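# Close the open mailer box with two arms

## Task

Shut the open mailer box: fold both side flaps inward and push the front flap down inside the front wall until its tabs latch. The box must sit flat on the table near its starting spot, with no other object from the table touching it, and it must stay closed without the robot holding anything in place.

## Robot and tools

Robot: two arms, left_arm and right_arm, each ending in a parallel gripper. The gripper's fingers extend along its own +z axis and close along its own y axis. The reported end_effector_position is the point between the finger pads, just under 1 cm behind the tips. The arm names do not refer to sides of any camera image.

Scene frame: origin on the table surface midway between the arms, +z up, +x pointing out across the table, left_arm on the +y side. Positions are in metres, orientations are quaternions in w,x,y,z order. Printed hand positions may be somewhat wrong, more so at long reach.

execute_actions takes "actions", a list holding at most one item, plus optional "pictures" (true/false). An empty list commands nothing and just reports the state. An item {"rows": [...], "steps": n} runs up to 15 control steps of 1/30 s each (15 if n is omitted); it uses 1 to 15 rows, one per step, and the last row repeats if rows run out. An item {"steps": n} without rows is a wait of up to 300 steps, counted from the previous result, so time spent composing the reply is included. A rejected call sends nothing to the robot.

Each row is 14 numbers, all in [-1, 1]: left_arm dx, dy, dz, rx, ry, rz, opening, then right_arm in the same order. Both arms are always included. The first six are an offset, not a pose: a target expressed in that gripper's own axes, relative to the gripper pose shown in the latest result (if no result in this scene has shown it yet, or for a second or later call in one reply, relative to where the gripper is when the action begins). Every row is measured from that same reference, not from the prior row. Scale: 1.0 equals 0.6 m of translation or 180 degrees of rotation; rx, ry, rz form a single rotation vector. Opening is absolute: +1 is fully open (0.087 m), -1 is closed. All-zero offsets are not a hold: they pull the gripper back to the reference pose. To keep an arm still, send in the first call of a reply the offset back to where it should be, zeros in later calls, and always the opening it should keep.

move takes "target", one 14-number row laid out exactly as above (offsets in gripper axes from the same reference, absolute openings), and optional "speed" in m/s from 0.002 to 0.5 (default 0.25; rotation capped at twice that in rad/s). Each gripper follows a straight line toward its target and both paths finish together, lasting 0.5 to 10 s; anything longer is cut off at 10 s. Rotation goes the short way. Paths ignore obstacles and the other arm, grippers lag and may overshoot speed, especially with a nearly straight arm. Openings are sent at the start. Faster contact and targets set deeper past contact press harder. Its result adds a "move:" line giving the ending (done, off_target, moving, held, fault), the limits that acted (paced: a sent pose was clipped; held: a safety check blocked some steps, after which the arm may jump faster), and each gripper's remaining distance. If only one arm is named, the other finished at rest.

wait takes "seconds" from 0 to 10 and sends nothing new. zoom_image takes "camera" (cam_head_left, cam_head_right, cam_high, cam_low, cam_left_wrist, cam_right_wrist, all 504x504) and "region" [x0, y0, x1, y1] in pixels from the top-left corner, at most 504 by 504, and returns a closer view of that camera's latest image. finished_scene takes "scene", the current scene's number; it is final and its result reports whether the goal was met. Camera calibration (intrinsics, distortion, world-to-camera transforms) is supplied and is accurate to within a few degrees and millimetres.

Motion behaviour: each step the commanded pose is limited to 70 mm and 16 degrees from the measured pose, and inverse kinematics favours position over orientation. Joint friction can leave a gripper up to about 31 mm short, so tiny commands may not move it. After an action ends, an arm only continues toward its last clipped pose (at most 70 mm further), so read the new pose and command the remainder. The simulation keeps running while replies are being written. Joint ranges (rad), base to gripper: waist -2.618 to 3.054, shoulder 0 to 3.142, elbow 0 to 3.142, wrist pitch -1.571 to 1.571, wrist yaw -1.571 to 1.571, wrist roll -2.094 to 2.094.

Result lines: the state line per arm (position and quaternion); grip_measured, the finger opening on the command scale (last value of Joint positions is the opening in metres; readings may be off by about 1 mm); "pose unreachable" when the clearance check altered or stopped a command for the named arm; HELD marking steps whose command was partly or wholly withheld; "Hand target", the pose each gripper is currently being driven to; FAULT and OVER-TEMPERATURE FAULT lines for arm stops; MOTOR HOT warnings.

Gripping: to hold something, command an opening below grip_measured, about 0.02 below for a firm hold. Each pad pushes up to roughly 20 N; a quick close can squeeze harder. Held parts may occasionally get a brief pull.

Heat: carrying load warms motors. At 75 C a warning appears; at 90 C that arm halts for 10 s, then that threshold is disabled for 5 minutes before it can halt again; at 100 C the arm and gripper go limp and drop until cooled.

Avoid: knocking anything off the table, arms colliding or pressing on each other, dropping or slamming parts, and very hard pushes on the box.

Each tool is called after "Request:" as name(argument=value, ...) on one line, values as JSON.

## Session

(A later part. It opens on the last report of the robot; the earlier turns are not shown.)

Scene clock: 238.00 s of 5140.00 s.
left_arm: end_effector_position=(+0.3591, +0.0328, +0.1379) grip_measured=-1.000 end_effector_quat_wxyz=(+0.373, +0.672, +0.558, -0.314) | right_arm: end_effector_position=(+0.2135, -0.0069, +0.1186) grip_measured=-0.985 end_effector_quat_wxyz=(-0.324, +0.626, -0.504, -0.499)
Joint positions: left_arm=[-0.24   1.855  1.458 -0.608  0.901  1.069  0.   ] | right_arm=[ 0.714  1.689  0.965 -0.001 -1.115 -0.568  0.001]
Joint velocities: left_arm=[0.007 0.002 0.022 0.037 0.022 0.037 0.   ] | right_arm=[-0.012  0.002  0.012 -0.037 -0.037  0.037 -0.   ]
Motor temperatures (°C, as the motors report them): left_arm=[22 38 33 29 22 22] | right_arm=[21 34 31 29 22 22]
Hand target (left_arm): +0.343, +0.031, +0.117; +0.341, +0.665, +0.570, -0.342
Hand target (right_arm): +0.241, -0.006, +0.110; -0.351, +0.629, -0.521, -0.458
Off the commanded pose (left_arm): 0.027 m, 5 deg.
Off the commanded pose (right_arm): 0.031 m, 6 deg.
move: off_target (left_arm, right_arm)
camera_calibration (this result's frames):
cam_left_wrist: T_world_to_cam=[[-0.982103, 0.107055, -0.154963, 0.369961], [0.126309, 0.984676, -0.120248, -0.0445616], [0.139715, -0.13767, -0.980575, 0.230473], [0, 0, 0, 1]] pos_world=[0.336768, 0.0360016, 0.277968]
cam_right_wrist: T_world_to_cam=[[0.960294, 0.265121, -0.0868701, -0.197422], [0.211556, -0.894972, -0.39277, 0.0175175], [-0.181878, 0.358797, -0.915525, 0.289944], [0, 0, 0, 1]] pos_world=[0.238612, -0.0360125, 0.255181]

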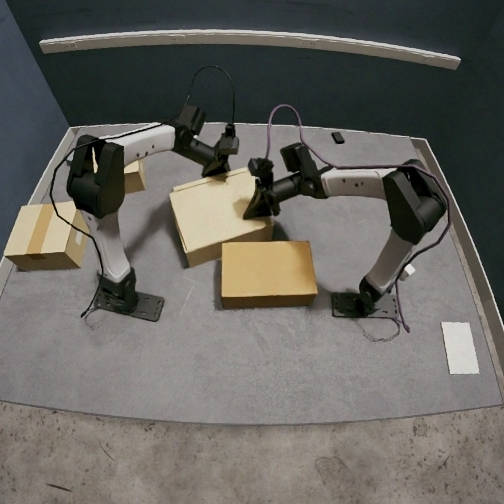

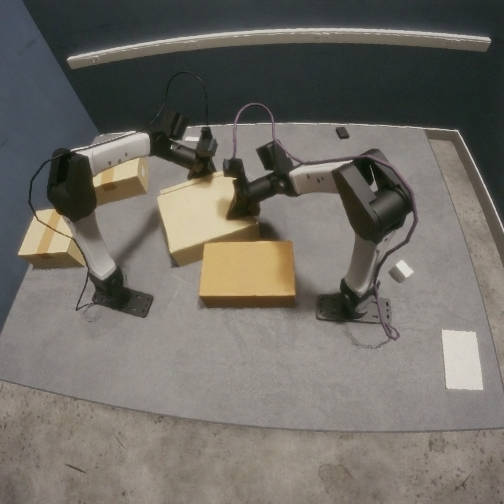

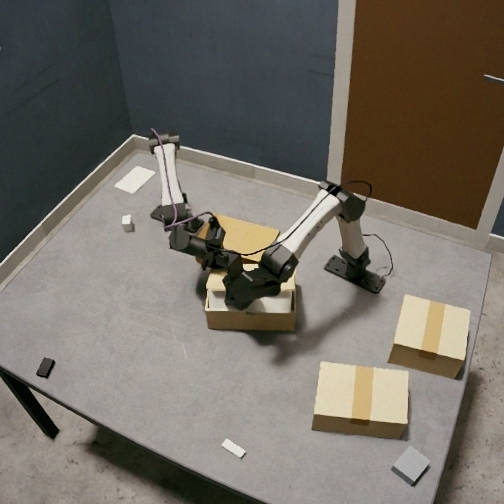

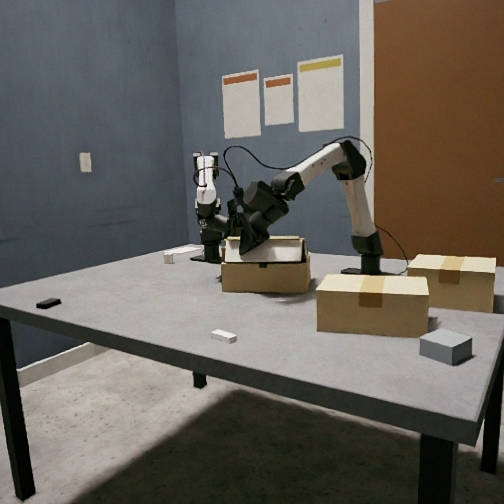

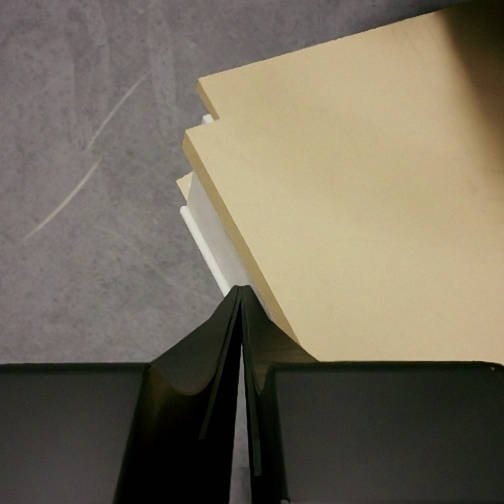

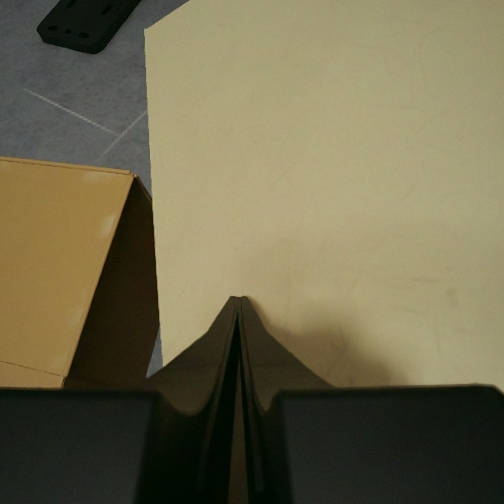

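Request:
move(target=[0,0,0,0.17,-0.1,0,-1,0,0,0,0,0,0,-1], speed=0.08)

Request:
move(target=[-0.01,-0.04,0.04,0,0,0,-1,0,0,0,0,0,0,-1], speed=0.03)

Scene clock: 244.47 s of 5140.00 s.
left_arm: end_effector_position=(+0.3622, +0.0298, +0.1474) grip_measured=-1.000 end_effector_quat_wxyz=(+0.341, +0.683, +0.434, -0.478) | right_arm: end_effector_position=(+0.2115, -0.0069, +0.1197) grip_measured=-0.985 end_effector_quat_wxyz=(-0.322, +0.626, -0.501, -0.504)
Joint positions: left_arm=[-0.154  2.326  2.12  -1.551  1.249  1.822  0.   ] | right_arm=[ 0.714  1.689  0.966 -0.003 -1.128 -0.57   0.001]
Joint velocities: left_arm=[-0.017 -0.002  0.002 -0.022  0.022 -0.022  0.   ] | right_arm=[-0.002  0.012  0.002  0.051 -0.007  0.051  0.001]
Motor temperatures (°C, as the motors report them): left_arm=[22 39 33 29 22 22] | right_arm=[21 34 31 29 22 22]
Hand target (left_arm): +0.359, +0.033, +0.137; +0.328, +0.671, +0.447, -0.492
Hand target (right_arm): +0.213, -0.007, +0.119; -0.323, +0.626, -0.504, -0.499
Off the commanded pose (left_arm): 0.010 m, 13 deg.
Off the commanded pose (right_arm): 0.002 m, 1 deg.
joint sent to its limit (left arm) — the command would take joint 4 (wrist pitch) past its lower limit, so that joint was sent only as far as its limit.
move: off_target (left_arm)
camera_calibration (this result's frames):
cam_left_wrist: T_world_to_cam=[[-0.916581, 0.395693, -0.0574904, 0.32817], [0.389006, 0.849206, -0.357104, -0.0971478], [-0.0924826, -0.349679, -0.932294, 0.322277], [0, 0, 0, 1]] pos_world=[0.368391, 0.0653373, 0.284631]
cam_right_wrist: T_world_to_cam=[[0.957069, 0.27538, -0.090465, -0.194252], [0.218453, -0.890404, -0.399324, 0.017712], [-0.190516, 0.362419, -0.912336, 0.292023], [0, 0, 0, 1]] pos_world=[0.237678, -0.0365707, 0.255923]

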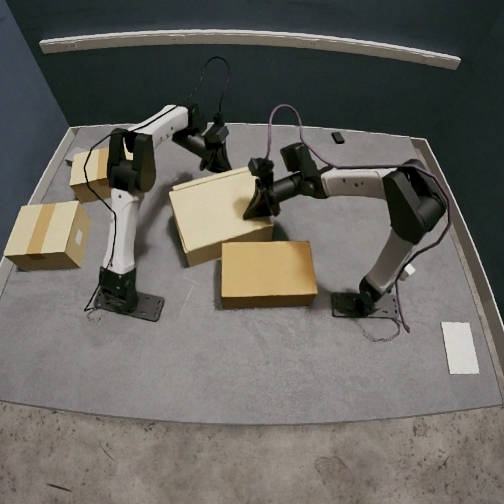

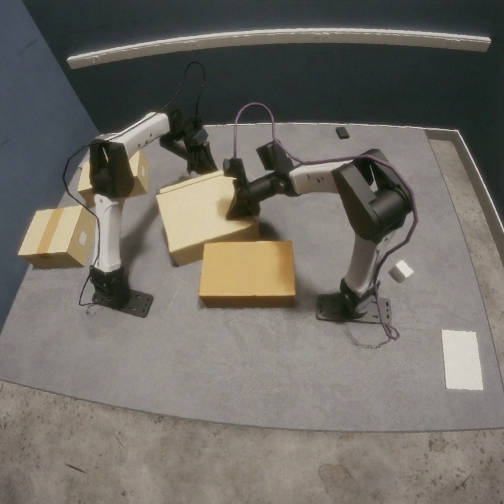

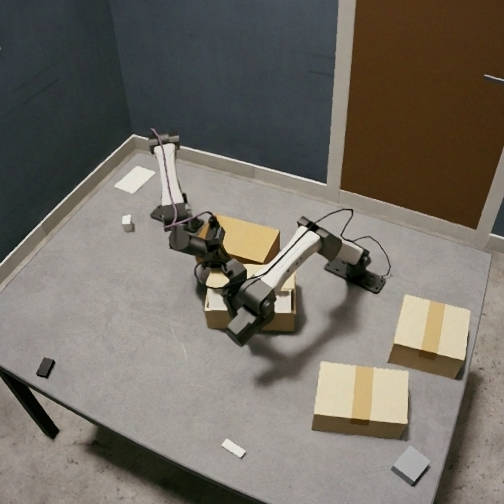

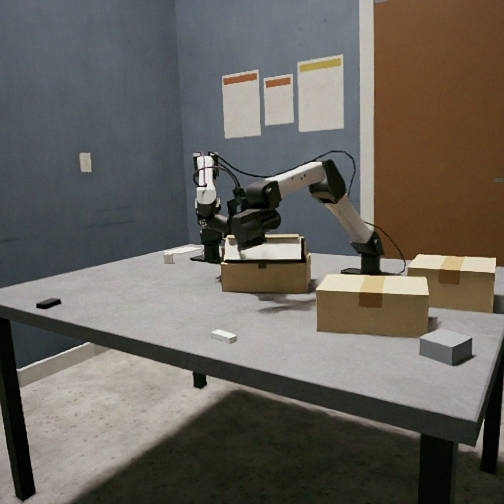

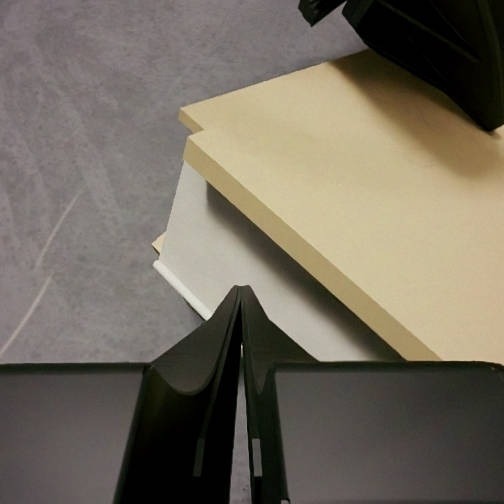

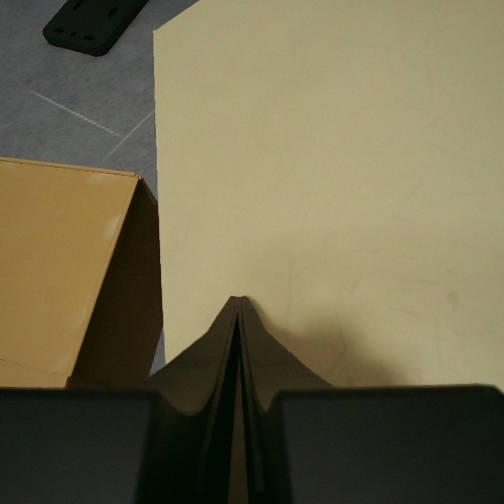

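Scene clock: 245.83 s of 5140.00 s.
left_arm: end_effector_position=(+0.3401, +0.0210, +0.1513) grip_measured=-1.000 end_effector_quat_wxyz=(+0.353, +0.686, +0.430, -0.468) | right_arm: end_effector_position=(+0.2078, -0.0068, +0.1222) grip_measured=-0.985 end_effector_quat_wxyz=(-0.318, +0.626, -0.493, -0.514)
Joint positions: left_arm=[-0.191  2.158  1.864 -1.292  1.254  1.675  0.   ] | right_arm=[ 0.714  1.689  0.966 -0.004 -1.153 -0.57   0.001]
Joint velocities: left_arm=[-0.007 -0.027 -0.012  0.081 -0.007 -0.051  0.   ] | right_arm=[ 0.017 -0.012 -0.017  0.022 -0.022  0.022 -0.001]
Motor temperatures (°C, as the motors report them): left_arm=[22 39 33 29 22 22] | right_arm=[21 34 31 29 22 22]
Hand target (left_arm): +0.331, +0.016, +0.145; +0.341, +0.683, +0.433, -0.479
Hand target (right_arm): +0.211, -0.007, +0.120; -0.322, +0.626, -0.500, -0.504
Off the commanded pose (left_arm): 0.013 m, 2 deg.
Off the commanded pose (right_arm): 0.004 m, 1 deg.
move: off_target (left_arm)
camera_calibration (this result's frames):
cam_left_wrist: T_world_to_cam=[[-0.918319, 0.385926, -0.0880373, 0.316985], [0.390933, 0.849307, -0.354752, -0.080649], [-0.0621373, -0.360192, -0.930807, 0.310465], [0, 0, 0, 1]] pos_world=[0.341913, 0.0579897, 0.288279]
cam_right_wrist: T_world_to_cam=[[0.950706, 0.294539, -0.0969793, -0.188237], [0.230783, -0.880943, -0.413132, 0.0187587], [-0.207117, 0.370386, -0.905493, 0.296214], [0, 0, 0, 1]] pos_world=[0.23598, -0.0377452, 0.257714]

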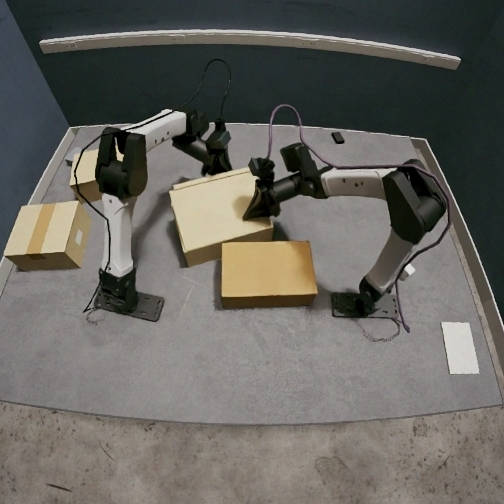

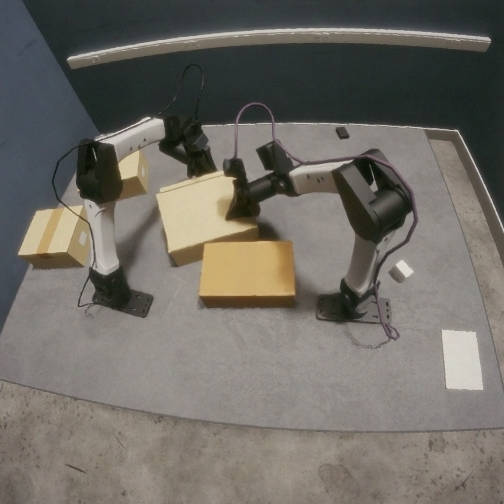

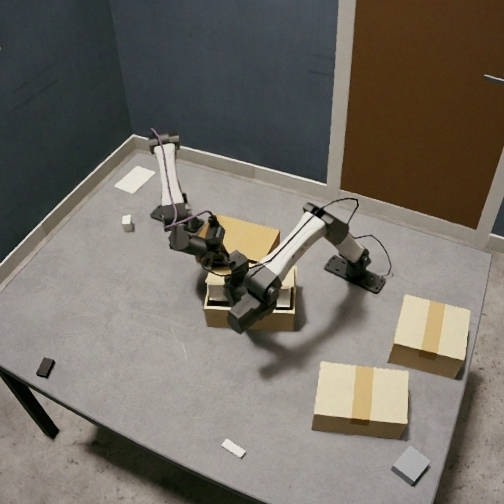

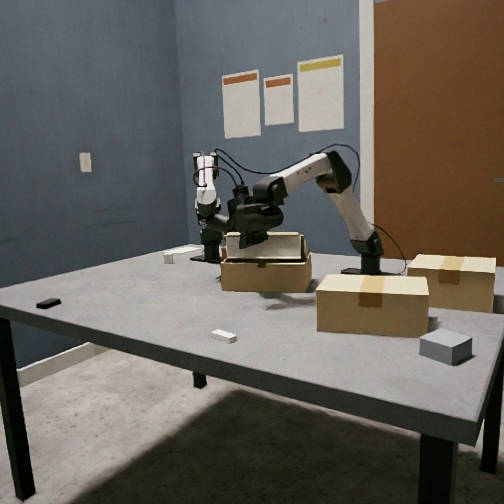

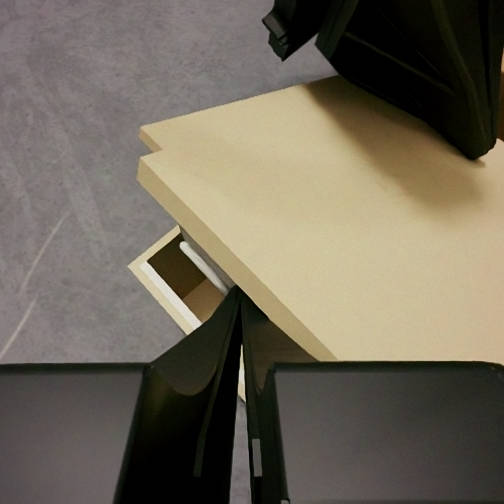

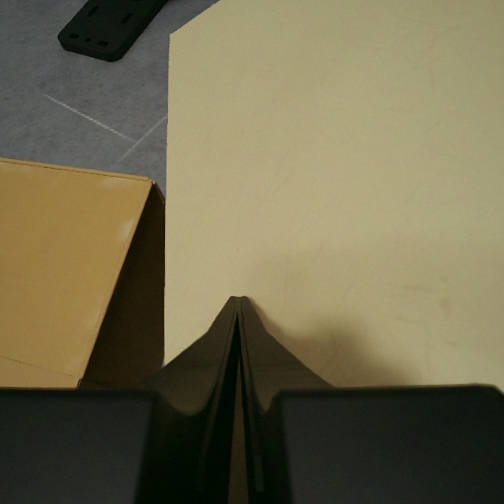

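Request:
move(target=[0.063,-0.006,0.02,0,0,0,-1,0.045,-0.05,0.012,0,0,0,-1], speed=0.03)

Scene clock: 248.97 s of 5140.00 s.
left_arm: end_effector_position=(+0.3472, +0.0217, +0.1277) grip_measured=-1.000 end_effector_quat_wxyz=(+0.371, +0.692, +0.419, -0.456) | right_arm: end_effector_position=(+0.2095, -0.0018, +0.1195) grip_measured=-0.985 end_effector_quat_wxyz=(-0.310, +0.626, -0.457, -0.551)
Joint positions: left_arm=[-0.183  2.158  1.766 -1.15   1.257  1.679  0.   ] | right_arm=[ 0.697  1.772  1.006  0.021 -1.27  -0.604  0.001]
Joint velocities: left_arm=[-0.007  0.002 -0.007  0.066 -0.051  0.007  0.   ] | right_arm=[ 0.007  0.022  0.002 -0.022 -0.051 -0.022 -0.001]
Motor temperatures (°C, as the motors report them): left_arm=[22 40 33 28 22 22] | right_arm=[21 34 31 29 22 22]
Hand target (left_arm): +0.339, +0.022, +0.112; +0.353, +0.686, +0.430, -0.468
Hand target (right_arm): +0.231, -0.002, +0.093; -0.318, +0.626, -0.492, -0.514
Off the commanded pose (left_arm): 0.018 m, 3 deg.
Off the commanded pose (right_arm): 0.037 m, 6 deg.
move: off_target (left_arm, right_arm)
camera_calibration (this result's frames):
cam_left_wrist: T_world_to_cam=[[-0.915672, 0.377665, -0.137528, 0.326737], [0.401555, 0.844903, -0.3534, -0.0961803], [-0.0172692, -0.378824, -0.925308, 0.273259], [0, 0, 0, 1]] pos_world=[0.342524, 0.0613829, 0.263794]
cam_right_wrist: T_world_to_cam=[[0.92136, 0.374093, -0.105595, -0.184346], [0.283469, -0.832516, -0.475986, 0.0182622], [-0.265973, 0.408621, -0.873091, 0.300823], [0, 0, 0, 1]] pos_world=[0.244683, -0.0387564, 0.251873]

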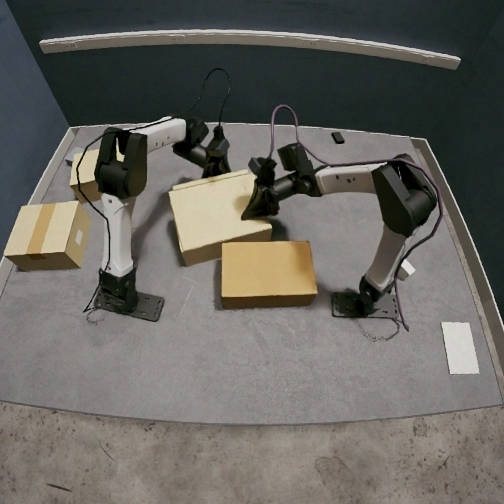

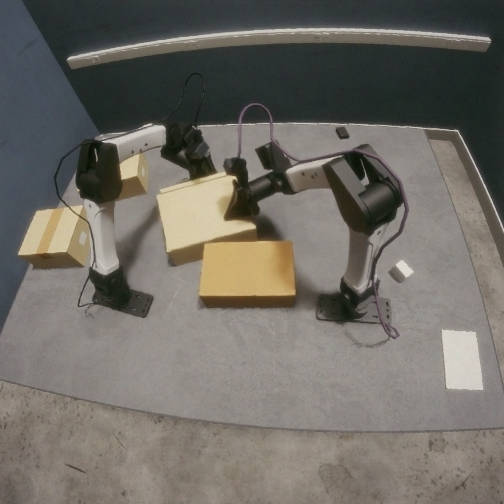

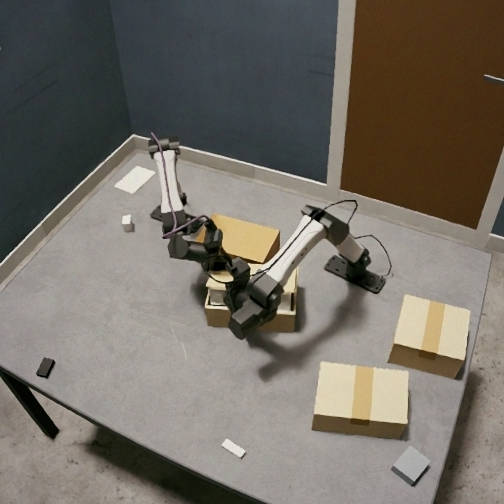

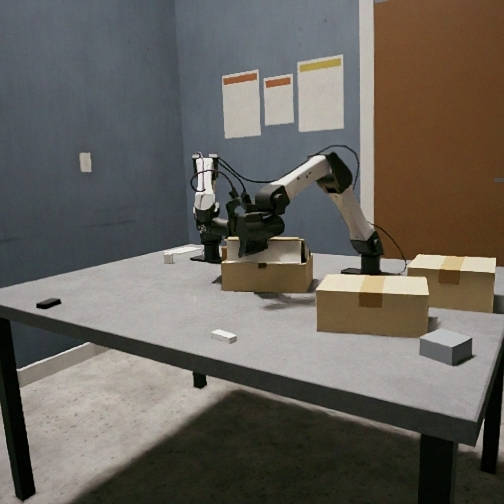

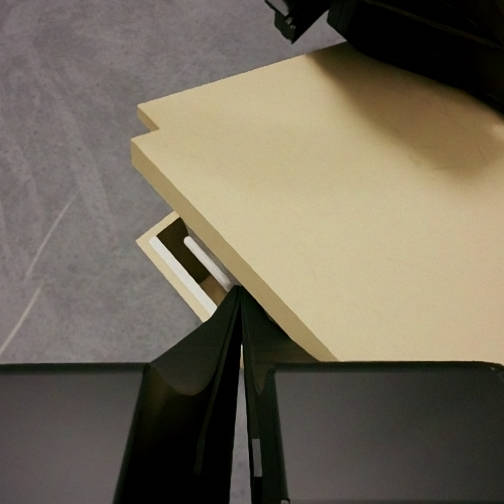

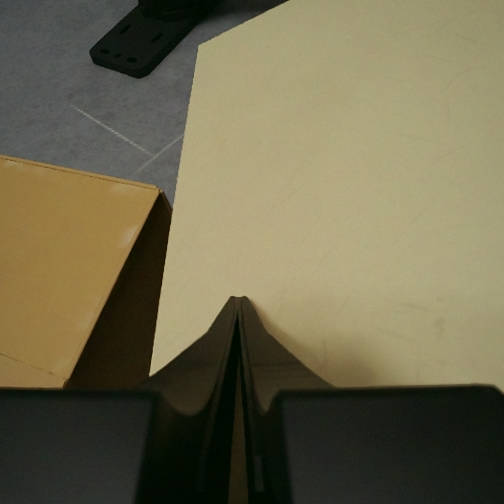

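Request:
move(target=[0.045,0.015,-0.02,0,0,0,-1,0.05,0,0.01,0,0,0,-1], speed=0.02)

Scene clock: 251.90 s of 5140.00 s.
left_arm: end_effector_position=(+0.3624, +0.0320, +0.1137) grip_measured=-1.000 end_effector_quat_wxyz=(+0.378, +0.694, +0.412, -0.453) | right_arm: end_effector_position=(+0.2090, +0.0002, +0.1205) grip_measured=-0.985 end_effector_quat_wxyz=(-0.337, +0.635, -0.423, -0.551)
Joint positions: left_arm=[-0.147  2.24   1.839 -1.243  1.261  1.809  0.   ] | right_arm=[ 0.697  1.772  0.962  0.147 -1.299 -0.606  0.001]
Joint velocities: left_arm=[-0.012  0.007  0.007  0.051 -0.022  0.037  0.   ] | right_arm=[-0.007  0.017 -0.007 -0.022 -0.081 -0.007 -0.   ]
Motor temperatures (°C, as the motors report them): left_arm=[22 40 33 28 22 22] | right_arm=[21 33 31 29 22 22]
Hand target (left_arm): +0.365, +0.036, +0.107; +0.372, +0.692, +0.420, -0.455
Hand target (right_arm): +0.205, -0.005, +0.091; -0.310, +0.626, -0.457, -0.551
Off the commanded pose (left_arm): 0.008 m, 1 deg.
Off the commanded pose (right_arm): 0.032 m, 5 deg.
move: off_target (right_arm)
camera_calibration (this result's frames):
cam_left_wrist: T_world_to_cam=[[-0.911587, 0.379354, -0.158429, 0.335692], [0.411102, 0.839116, -0.356203, -0.118797], [-0.00218716, -0.38984, -0.92088, 0.258874], [0, 0, 0, 1]] pos_world=[0.355416, 0.0732578, 0.249259]
cam_right_wrist: T_world_to_cam=[[0.916832, 0.398181, -0.0295025, -0.192733], [0.328311, -0.793876, -0.511833, 0.0154725], [-0.227223, 0.459579, -0.858578, 0.290903], [0, 0, 0, 1]] pos_world=[0.237724, -0.0446671, 0.251997]

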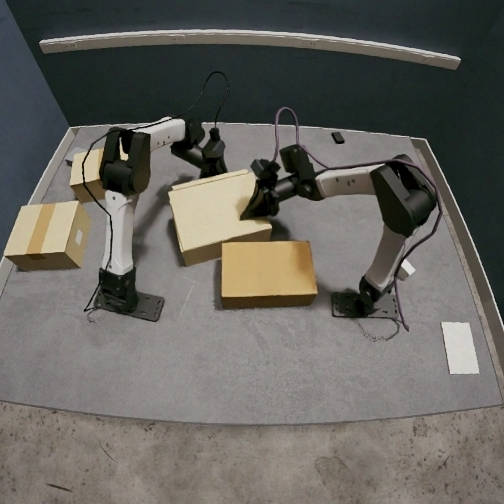

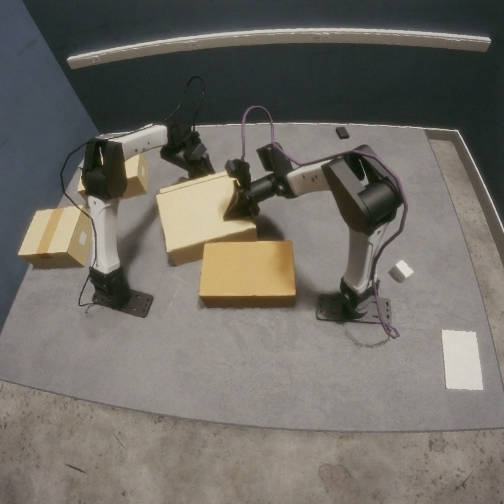

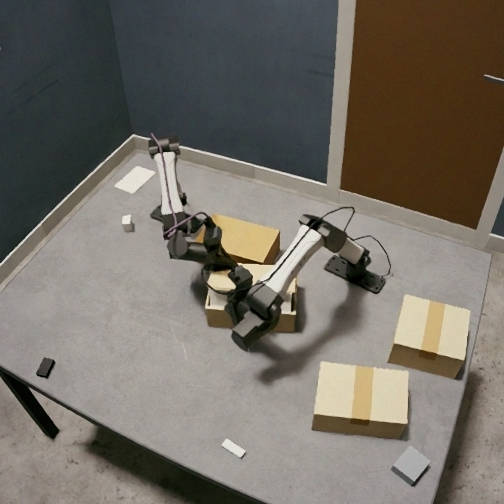

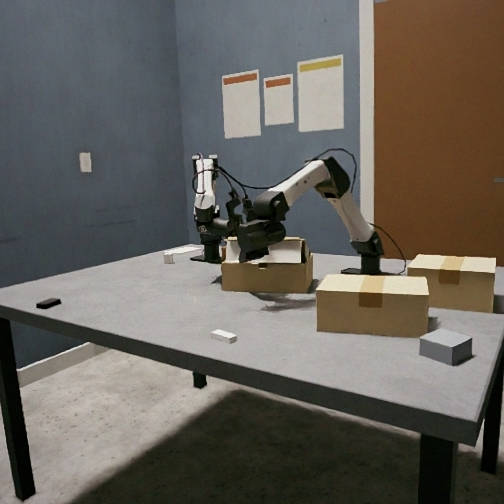

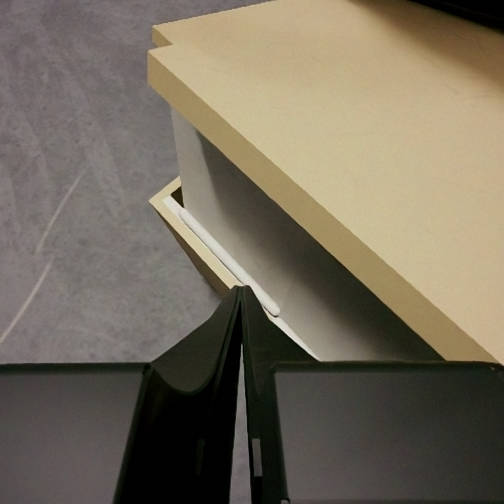

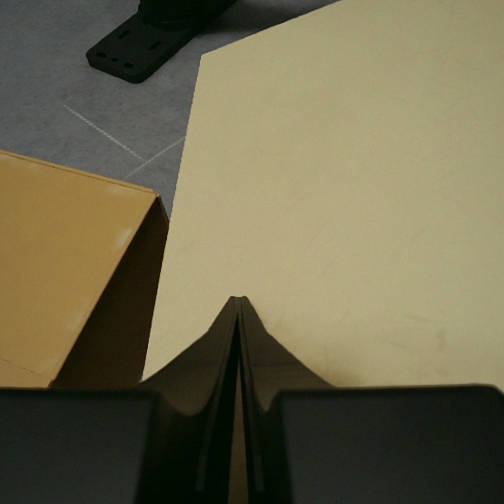

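Request:
move(target=[-0.119,0.033,-0.053,0,0,0,-1,0.02,0,0,0,0,0,-1], speed=0.08)

Request:
move(target=[-0.02,-0.08,0.03,0,0,0,-1,0.02,0,0,0,0,0,-1], speed=0.08)

Request:
move(target=[0.157,-0.027,0.05,0,0,0,-1,0.02,0,0,0,0,0,-1], speed=0.04)

Scene clock: 256.93 s of 5140.00 s.
left_arm: end_effector_position=(+0.3706, +0.0325, +0.2013) grip_measured=-1.000 end_effector_quat_wxyz=(+0.393, +0.699, +0.403, -0.440) | right_arm: end_effector_position=(+0.2089, +0.0006, +0.1217) grip_measured=-0.985 end_effector_quat_wxyz=(-0.340, +0.637, -0.417, -0.552)
Joint positions: left_arm=[-0.14   2.245  2.194 -1.553  1.262  1.811  0.   ] | right_arm=[ 0.697  1.772  0.962  0.155 -1.305 -0.612  0.001]
Joint velocities: left_arm=[-0.012 -0.017 -0.007 -0.051 -0.022 -0.022  0.   ] | right_arm=[-0.002 -0.012  0.017  0.022  0.007  0.051 -0.   ]
Motor temperatures (°C, as the motors report them): left_arm=[22 41 33 28 22 22] | right_arm=[21 33 31 29 22 22]
Hand target (left_arm): +0.373, +0.036, +0.193; +0.383, +0.692, +0.416, -0.448
Hand target (right_arm): +0.209, -0.002, +0.109; -0.336, +0.636, -0.423, -0.551
Off the commanded pose (left_arm): 0.009 m, 3 deg.
Off the commanded pose (right_arm): 0.013 m, 1 deg.
joint sent to its limit (left arm) — the command would take joint 4 (wrist pitch) past its lower limit, so that joint was sent only as far as its limit.
After step 90, 0.57 s passed at rest.
move: off_target (left_arm, right_arm)
camera_calibration (this result's frames):
cam_left_wrist: T_world_to_cam=[[-0.90671, 0.370749, -0.201055, 0.363938], [0.42004, 0.836762, -0.351278, -0.0956515], [0.0379998, -0.402958, -0.914429, 0.32401], [0, 0, 0, 1]] pos_world=[0.357852, 0.0756704, 0.335856]
cam_right_wrist: T_world_to_cam=[[0.914609, 0.403966, -0.0173891, -0.193782], [0.337609, -0.786624, -0.516955, 0.0151236], [-0.222511, 0.46694, -0.855836, 0.290379], [0, 0, 0, 1]] pos_world=[0.236741, -0.0454119, 0.252965]

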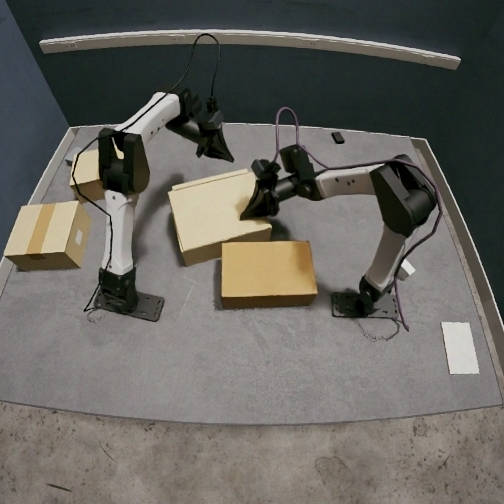

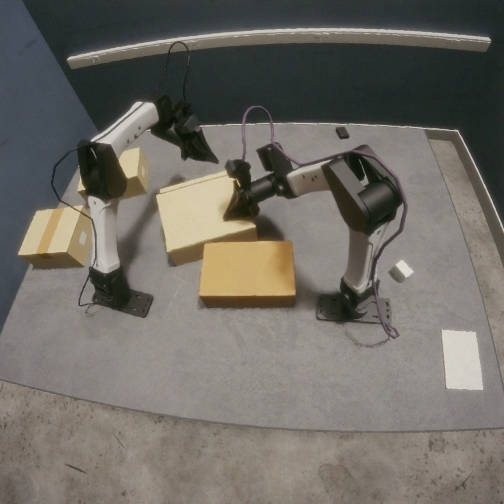

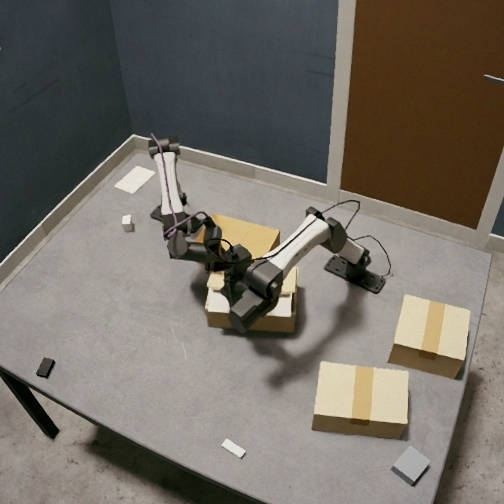

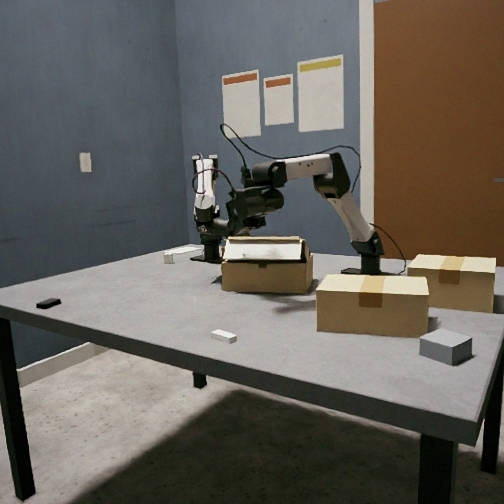

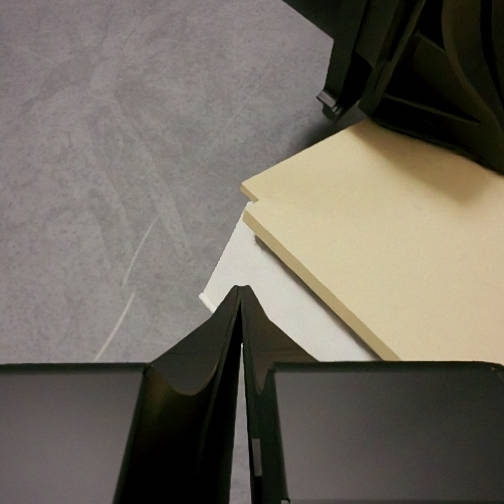

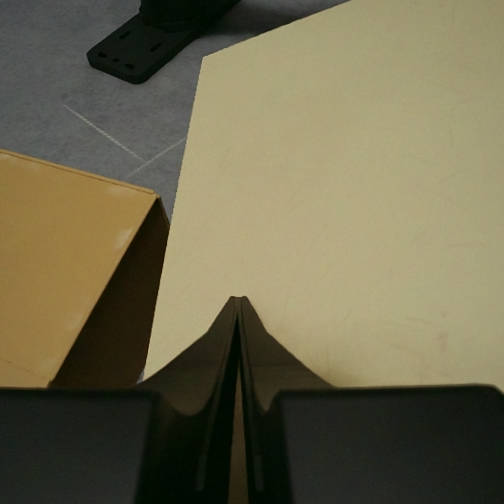

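Scene clock: 258.20 s of 5140.00 s.
left_arm: end_effector_position=(+0.3218, +0.0326, +0.2034) grip_measured=-1.000 end_effector_quat_wxyz=(+0.396, +0.698, +0.402, -0.440) | right_arm: end_effector_position=(+0.2096, +0.0012, +0.1226) grip_measured=-0.985 end_effector_quat_wxyz=(-0.344, +0.639, -0.412, -0.550)
Joint positions: left_arm=[-0.177  1.975  1.783 -1.281  1.266  1.678  0.   ] | right_arm=[ 0.697  1.772  0.962  0.163 -1.307 -0.617  0.001]
Joint velocities: left_arm=[-0.007 -0.002  0.002  0.007 -0.051  0.037  0.   ] | right_arm=[ 0.002  0.002  0.022 -0.007  0.125 -0.007  0.001]
Motor temperatures (°C, as the motors report them): left_arm=[22 41 33 28 22 22] | right_arm=[21 33 31 29 22 22]
Hand target (left_arm): +0.318, +0.031, +0.199; +0.393, +0.699, +0.403, -0.441
Hand target (right_arm): +0.209, -0.001, +0.110; -0.340, +0.638, -0.417, -0.552
Off the commanded pose (left_arm): 0.007 m, 0 deg.
Off the commanded pose (right_arm): 0.013 m, 1 deg.
move: off_target (right_arm)
camera_calibration (this result's frames):
cam_left_wrist: T_world_to_cam=[[-0.907202, 0.367298, -0.205129, 0.321143], [0.418694, 0.835795, -0.355164, -0.0731974], [0.0409947, -0.408091, -0.91202, 0.326539], [0, 0, 0, 1]] pos_world=[0.308603, 0.0764805, 0.337689]
cam_right_wrist: T_world_to_cam=[[0.913741, 0.40627, -0.00459015, -0.195967], [0.344941, -0.781676, -0.519614, 0.0146151], [-0.214692, 0.473209, -0.854389, 0.289189], [0, 0, 0, 1]] pos_world=[0.236109, -0.0458071, 0.253775]

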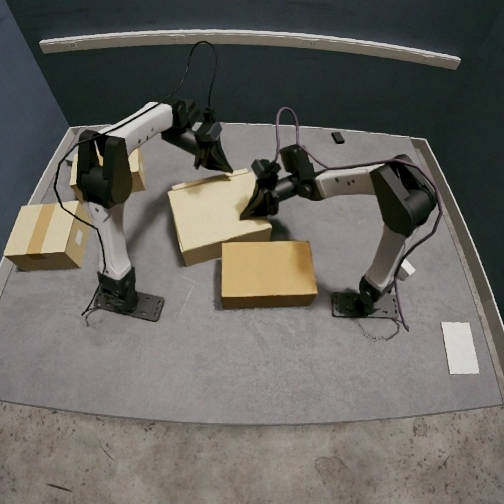

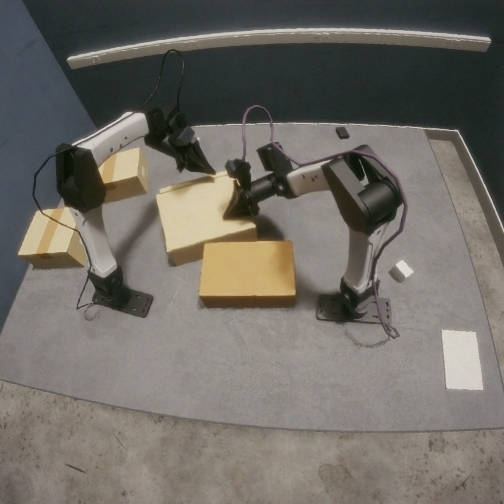

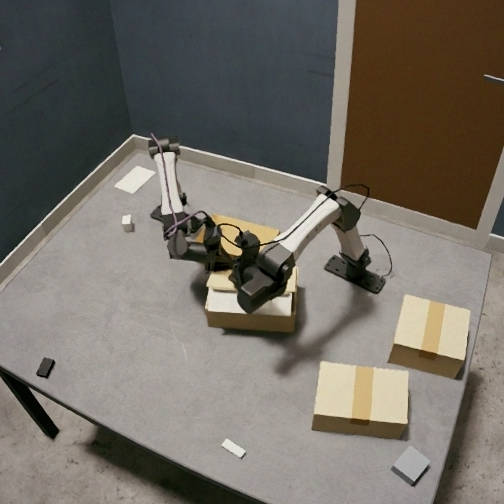

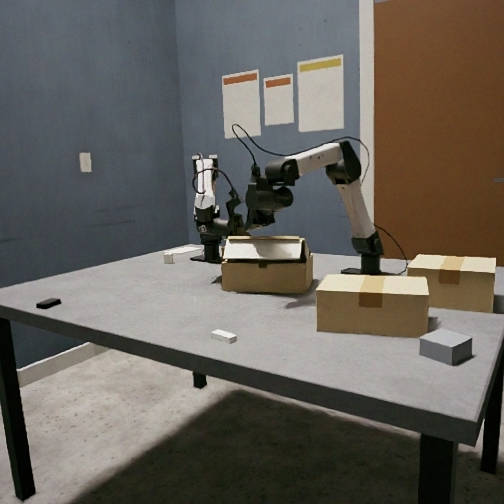

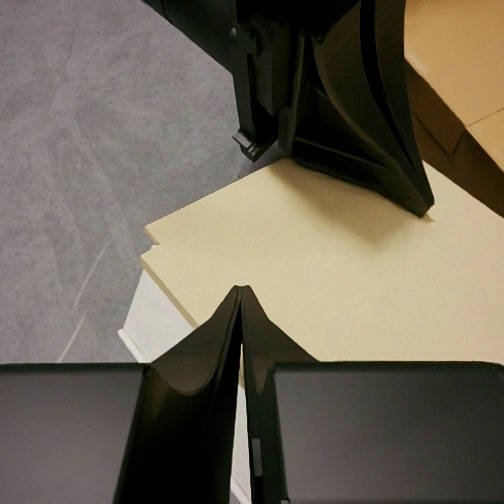

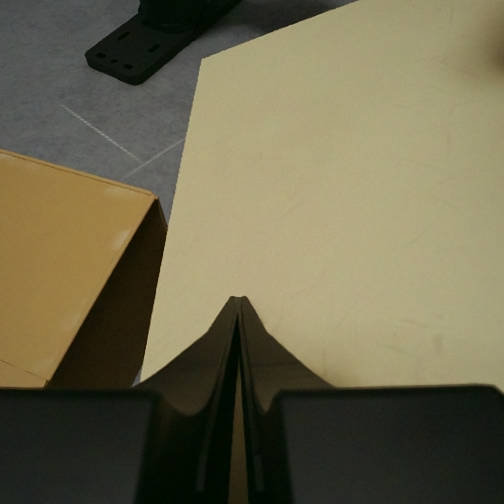

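Scene clock: 260.97 s of 5140.00 s.
left_arm: end_effector_position=(+0.3246, +0.0291, +0.1258) grip_measured=-1.000 end_effector_quat_wxyz=(+0.411, +0.697, +0.388, -0.440) | right_arm: end_effector_position=(+0.2104, +0.0018, +0.1232) grip_measured=-0.985 end_effector_quat_wxyz=(-0.348, +0.641, -0.408, -0.548)
Joint positions: left_arm=[-0.177  2.011  1.506 -0.946  1.291  1.69   0.   ] | right_arm=[ 0.697  1.772  0.962  0.169 -1.307 -0.624  0.001]
Joint velocities: left_arm=[-0.027 -0.012  0.022 -0.007  0.051  0.022  0.   ] | right_arm=[-0.007 -0.007 -0.007 -0.007 -0.022  0.007 -0.   ]
Motor temperatures (°C, as the motors report them): left_arm=[22 41 33 28 22 22] | right_arm=[21 33 31 29 22 22]
Hand target (left_arm): +0.324, +0.033, +0.104; +0.396, +0.698, +0.402, -0.440
Hand target (right_arm): +0.210, -0.001, +0.111; -0.344, +0.640, -0.412, -0.550
Off the commanded pose (left_arm): 0.023 m, 2 deg.
Off the commanded pose (right_arm): 0.013 m, 1 deg.
move: off_target (left_arm, right_arm)
camera_calibration (this result's frames):
cam_left_wrist: T_world_to_cam=[[-0.899932, 0.365148, -0.238303, 0.310944], [0.431995, 0.820841, -0.373632, -0.100686], [0.0591779, -0.439189, -0.896443, 0.247216], [0, 0, 0, 1]] pos_world=[0.308695, 0.0776811, 0.258094]
cam_right_wrist: T_world_to_cam=[[0.913309, 0.407187, 0.00812346, -0.198425], [0.351432, -0.777859, -0.520991, 0.0138801], [-0.205822, 0.47868, -0.853524, 0.287639], [0, 0, 0, 1]] pos_world=[0.235548, -0.0460946, 0.25435]

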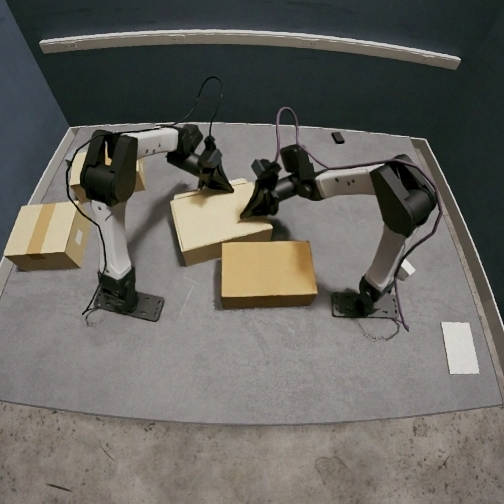

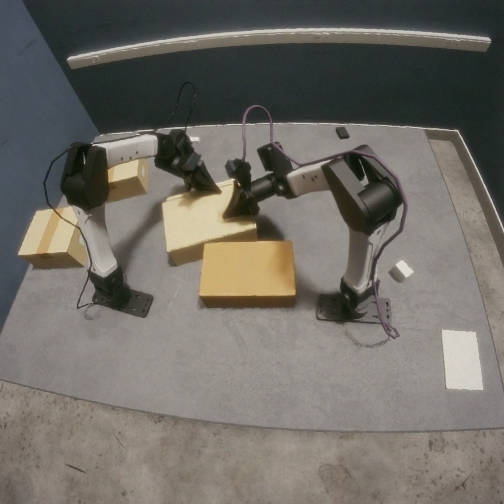

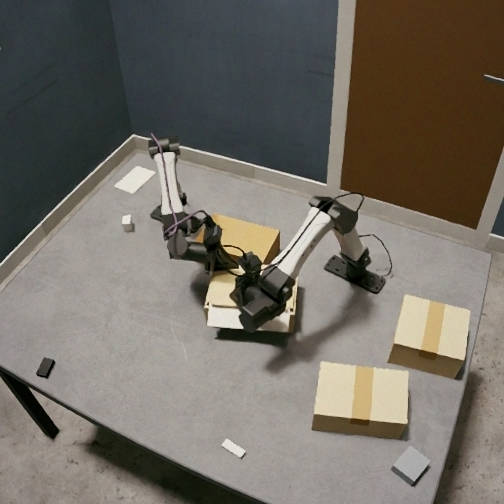

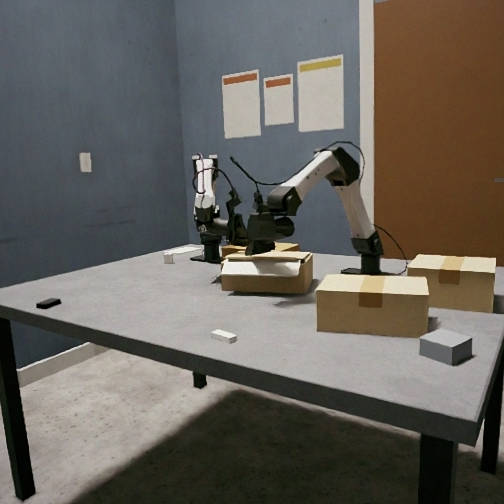

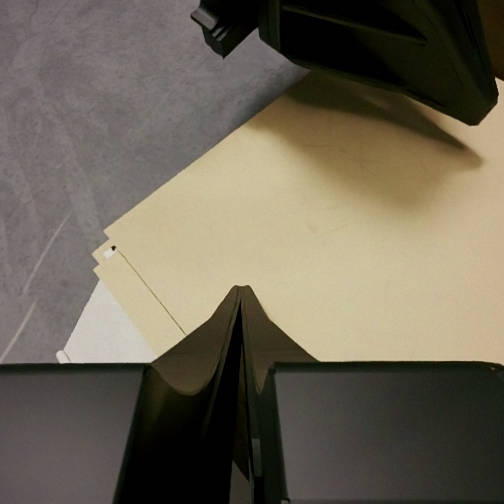

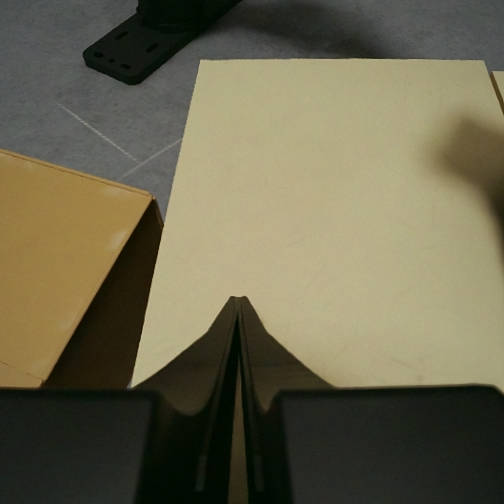

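Request:
move(target=[-0.1,0.06,-0.03,0,0,0,-1, -0.06,0,0,0,0,0,-1], speed=0.15)

Scene clock: 267.97 s of 5140.00 s.
left_arm: end_effector_position=(+0.3452, +0.0212, +0.2005) grip_measured=-1.000 end_effector_quat_wxyz=(+0.423, +0.699, +0.382, -0.433) | right_arm: end_effector_position=(+0.2081, +0.0034, +0.1468) grip_measured=-0.985 end_effector_quat_wxyz=(-0.342, +0.638, -0.414, -0.552)
Joint positions: left_arm=[-0.177  2.038  1.836 -1.198  1.296  1.667  0.   ] | right_arm=[ 0.704  1.724  1.009  0.085 -1.301 -0.592  0.001]
Joint velocities: left_arm=[-0.012  0.022  0.022 -0.066 -0.051  0.022  0.   ] | right_arm=[-0.032 -0.002 -0.007  0.007  0.022  0.007  0.001]
Motor temperatures (°C, as the motors report them): left_arm=[22 40 33 27 22 22] | right_arm=[21 33 31 29 22 22]
Hand target (left_arm): +0.344, +0.021, +0.195; +0.412, +0.697, +0.389, -0.439
Hand target (right_arm): +0.208, +0.007, +0.158; -0.349, +0.641, -0.408, -0.549
Off the commanded pose (left_arm): 0.006 m, 2 deg.
Off the commanded pose (right_arm): 0.012 m, 1 deg.
After step 90, 2.87 s passed at rest.
move: off_target (right_arm)
camera_calibration (this result's frames):
cam_left_wrist: T_world_to_cam=[[-0.895611, 0.356315, -0.266309, 0.354437], [0.436893, 0.817213, -0.375883, -0.0762955], [0.083698, -0.452993, -0.887576, 0.299635], [0, 0, 0, 1]] pos_world=[0.325691, 0.071791, 0.33166]
cam_right_wrist: T_world_to_cam=[[0.914172, 0.405184, -0.0107896, -0.194577], [0.341049, -0.783311, -0.519721, 0.0302833], [-0.219034, 0.471434, -0.854268, 0.30935], [0, 0, 0, 1]] pos_world=[0.235307, -0.0432775, 0.277908]

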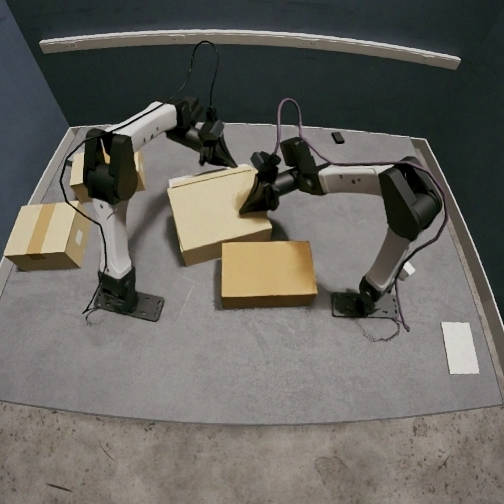

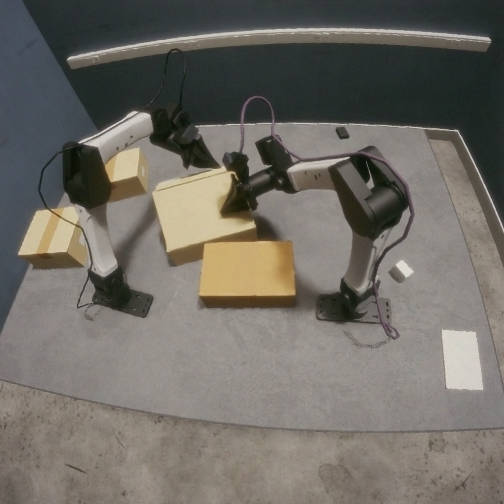

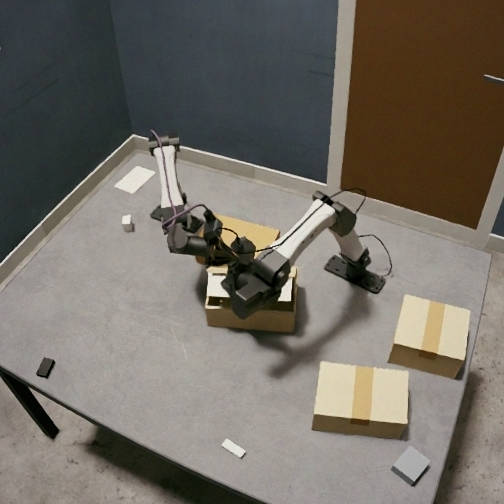

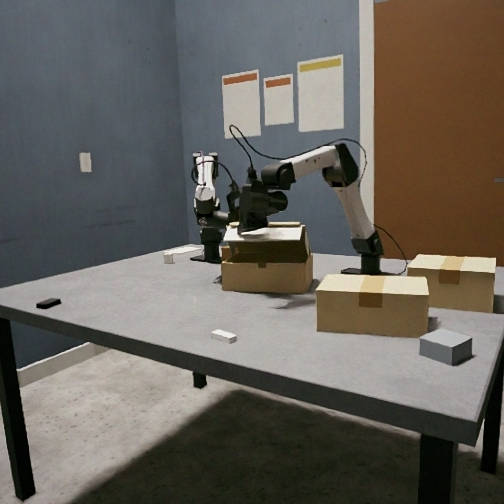

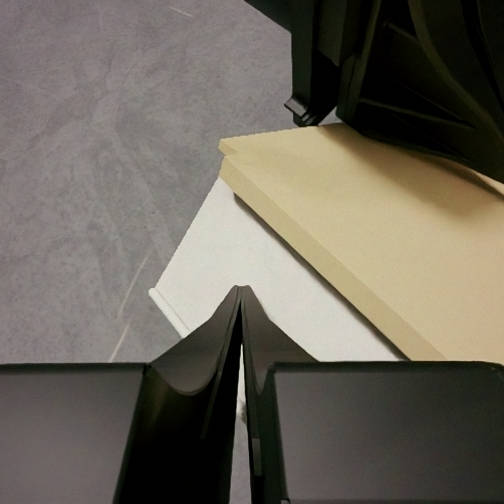

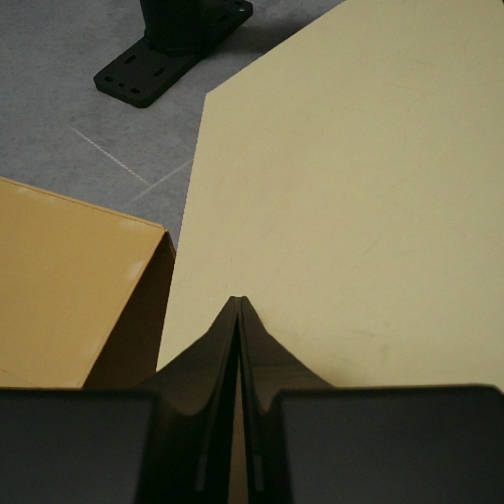

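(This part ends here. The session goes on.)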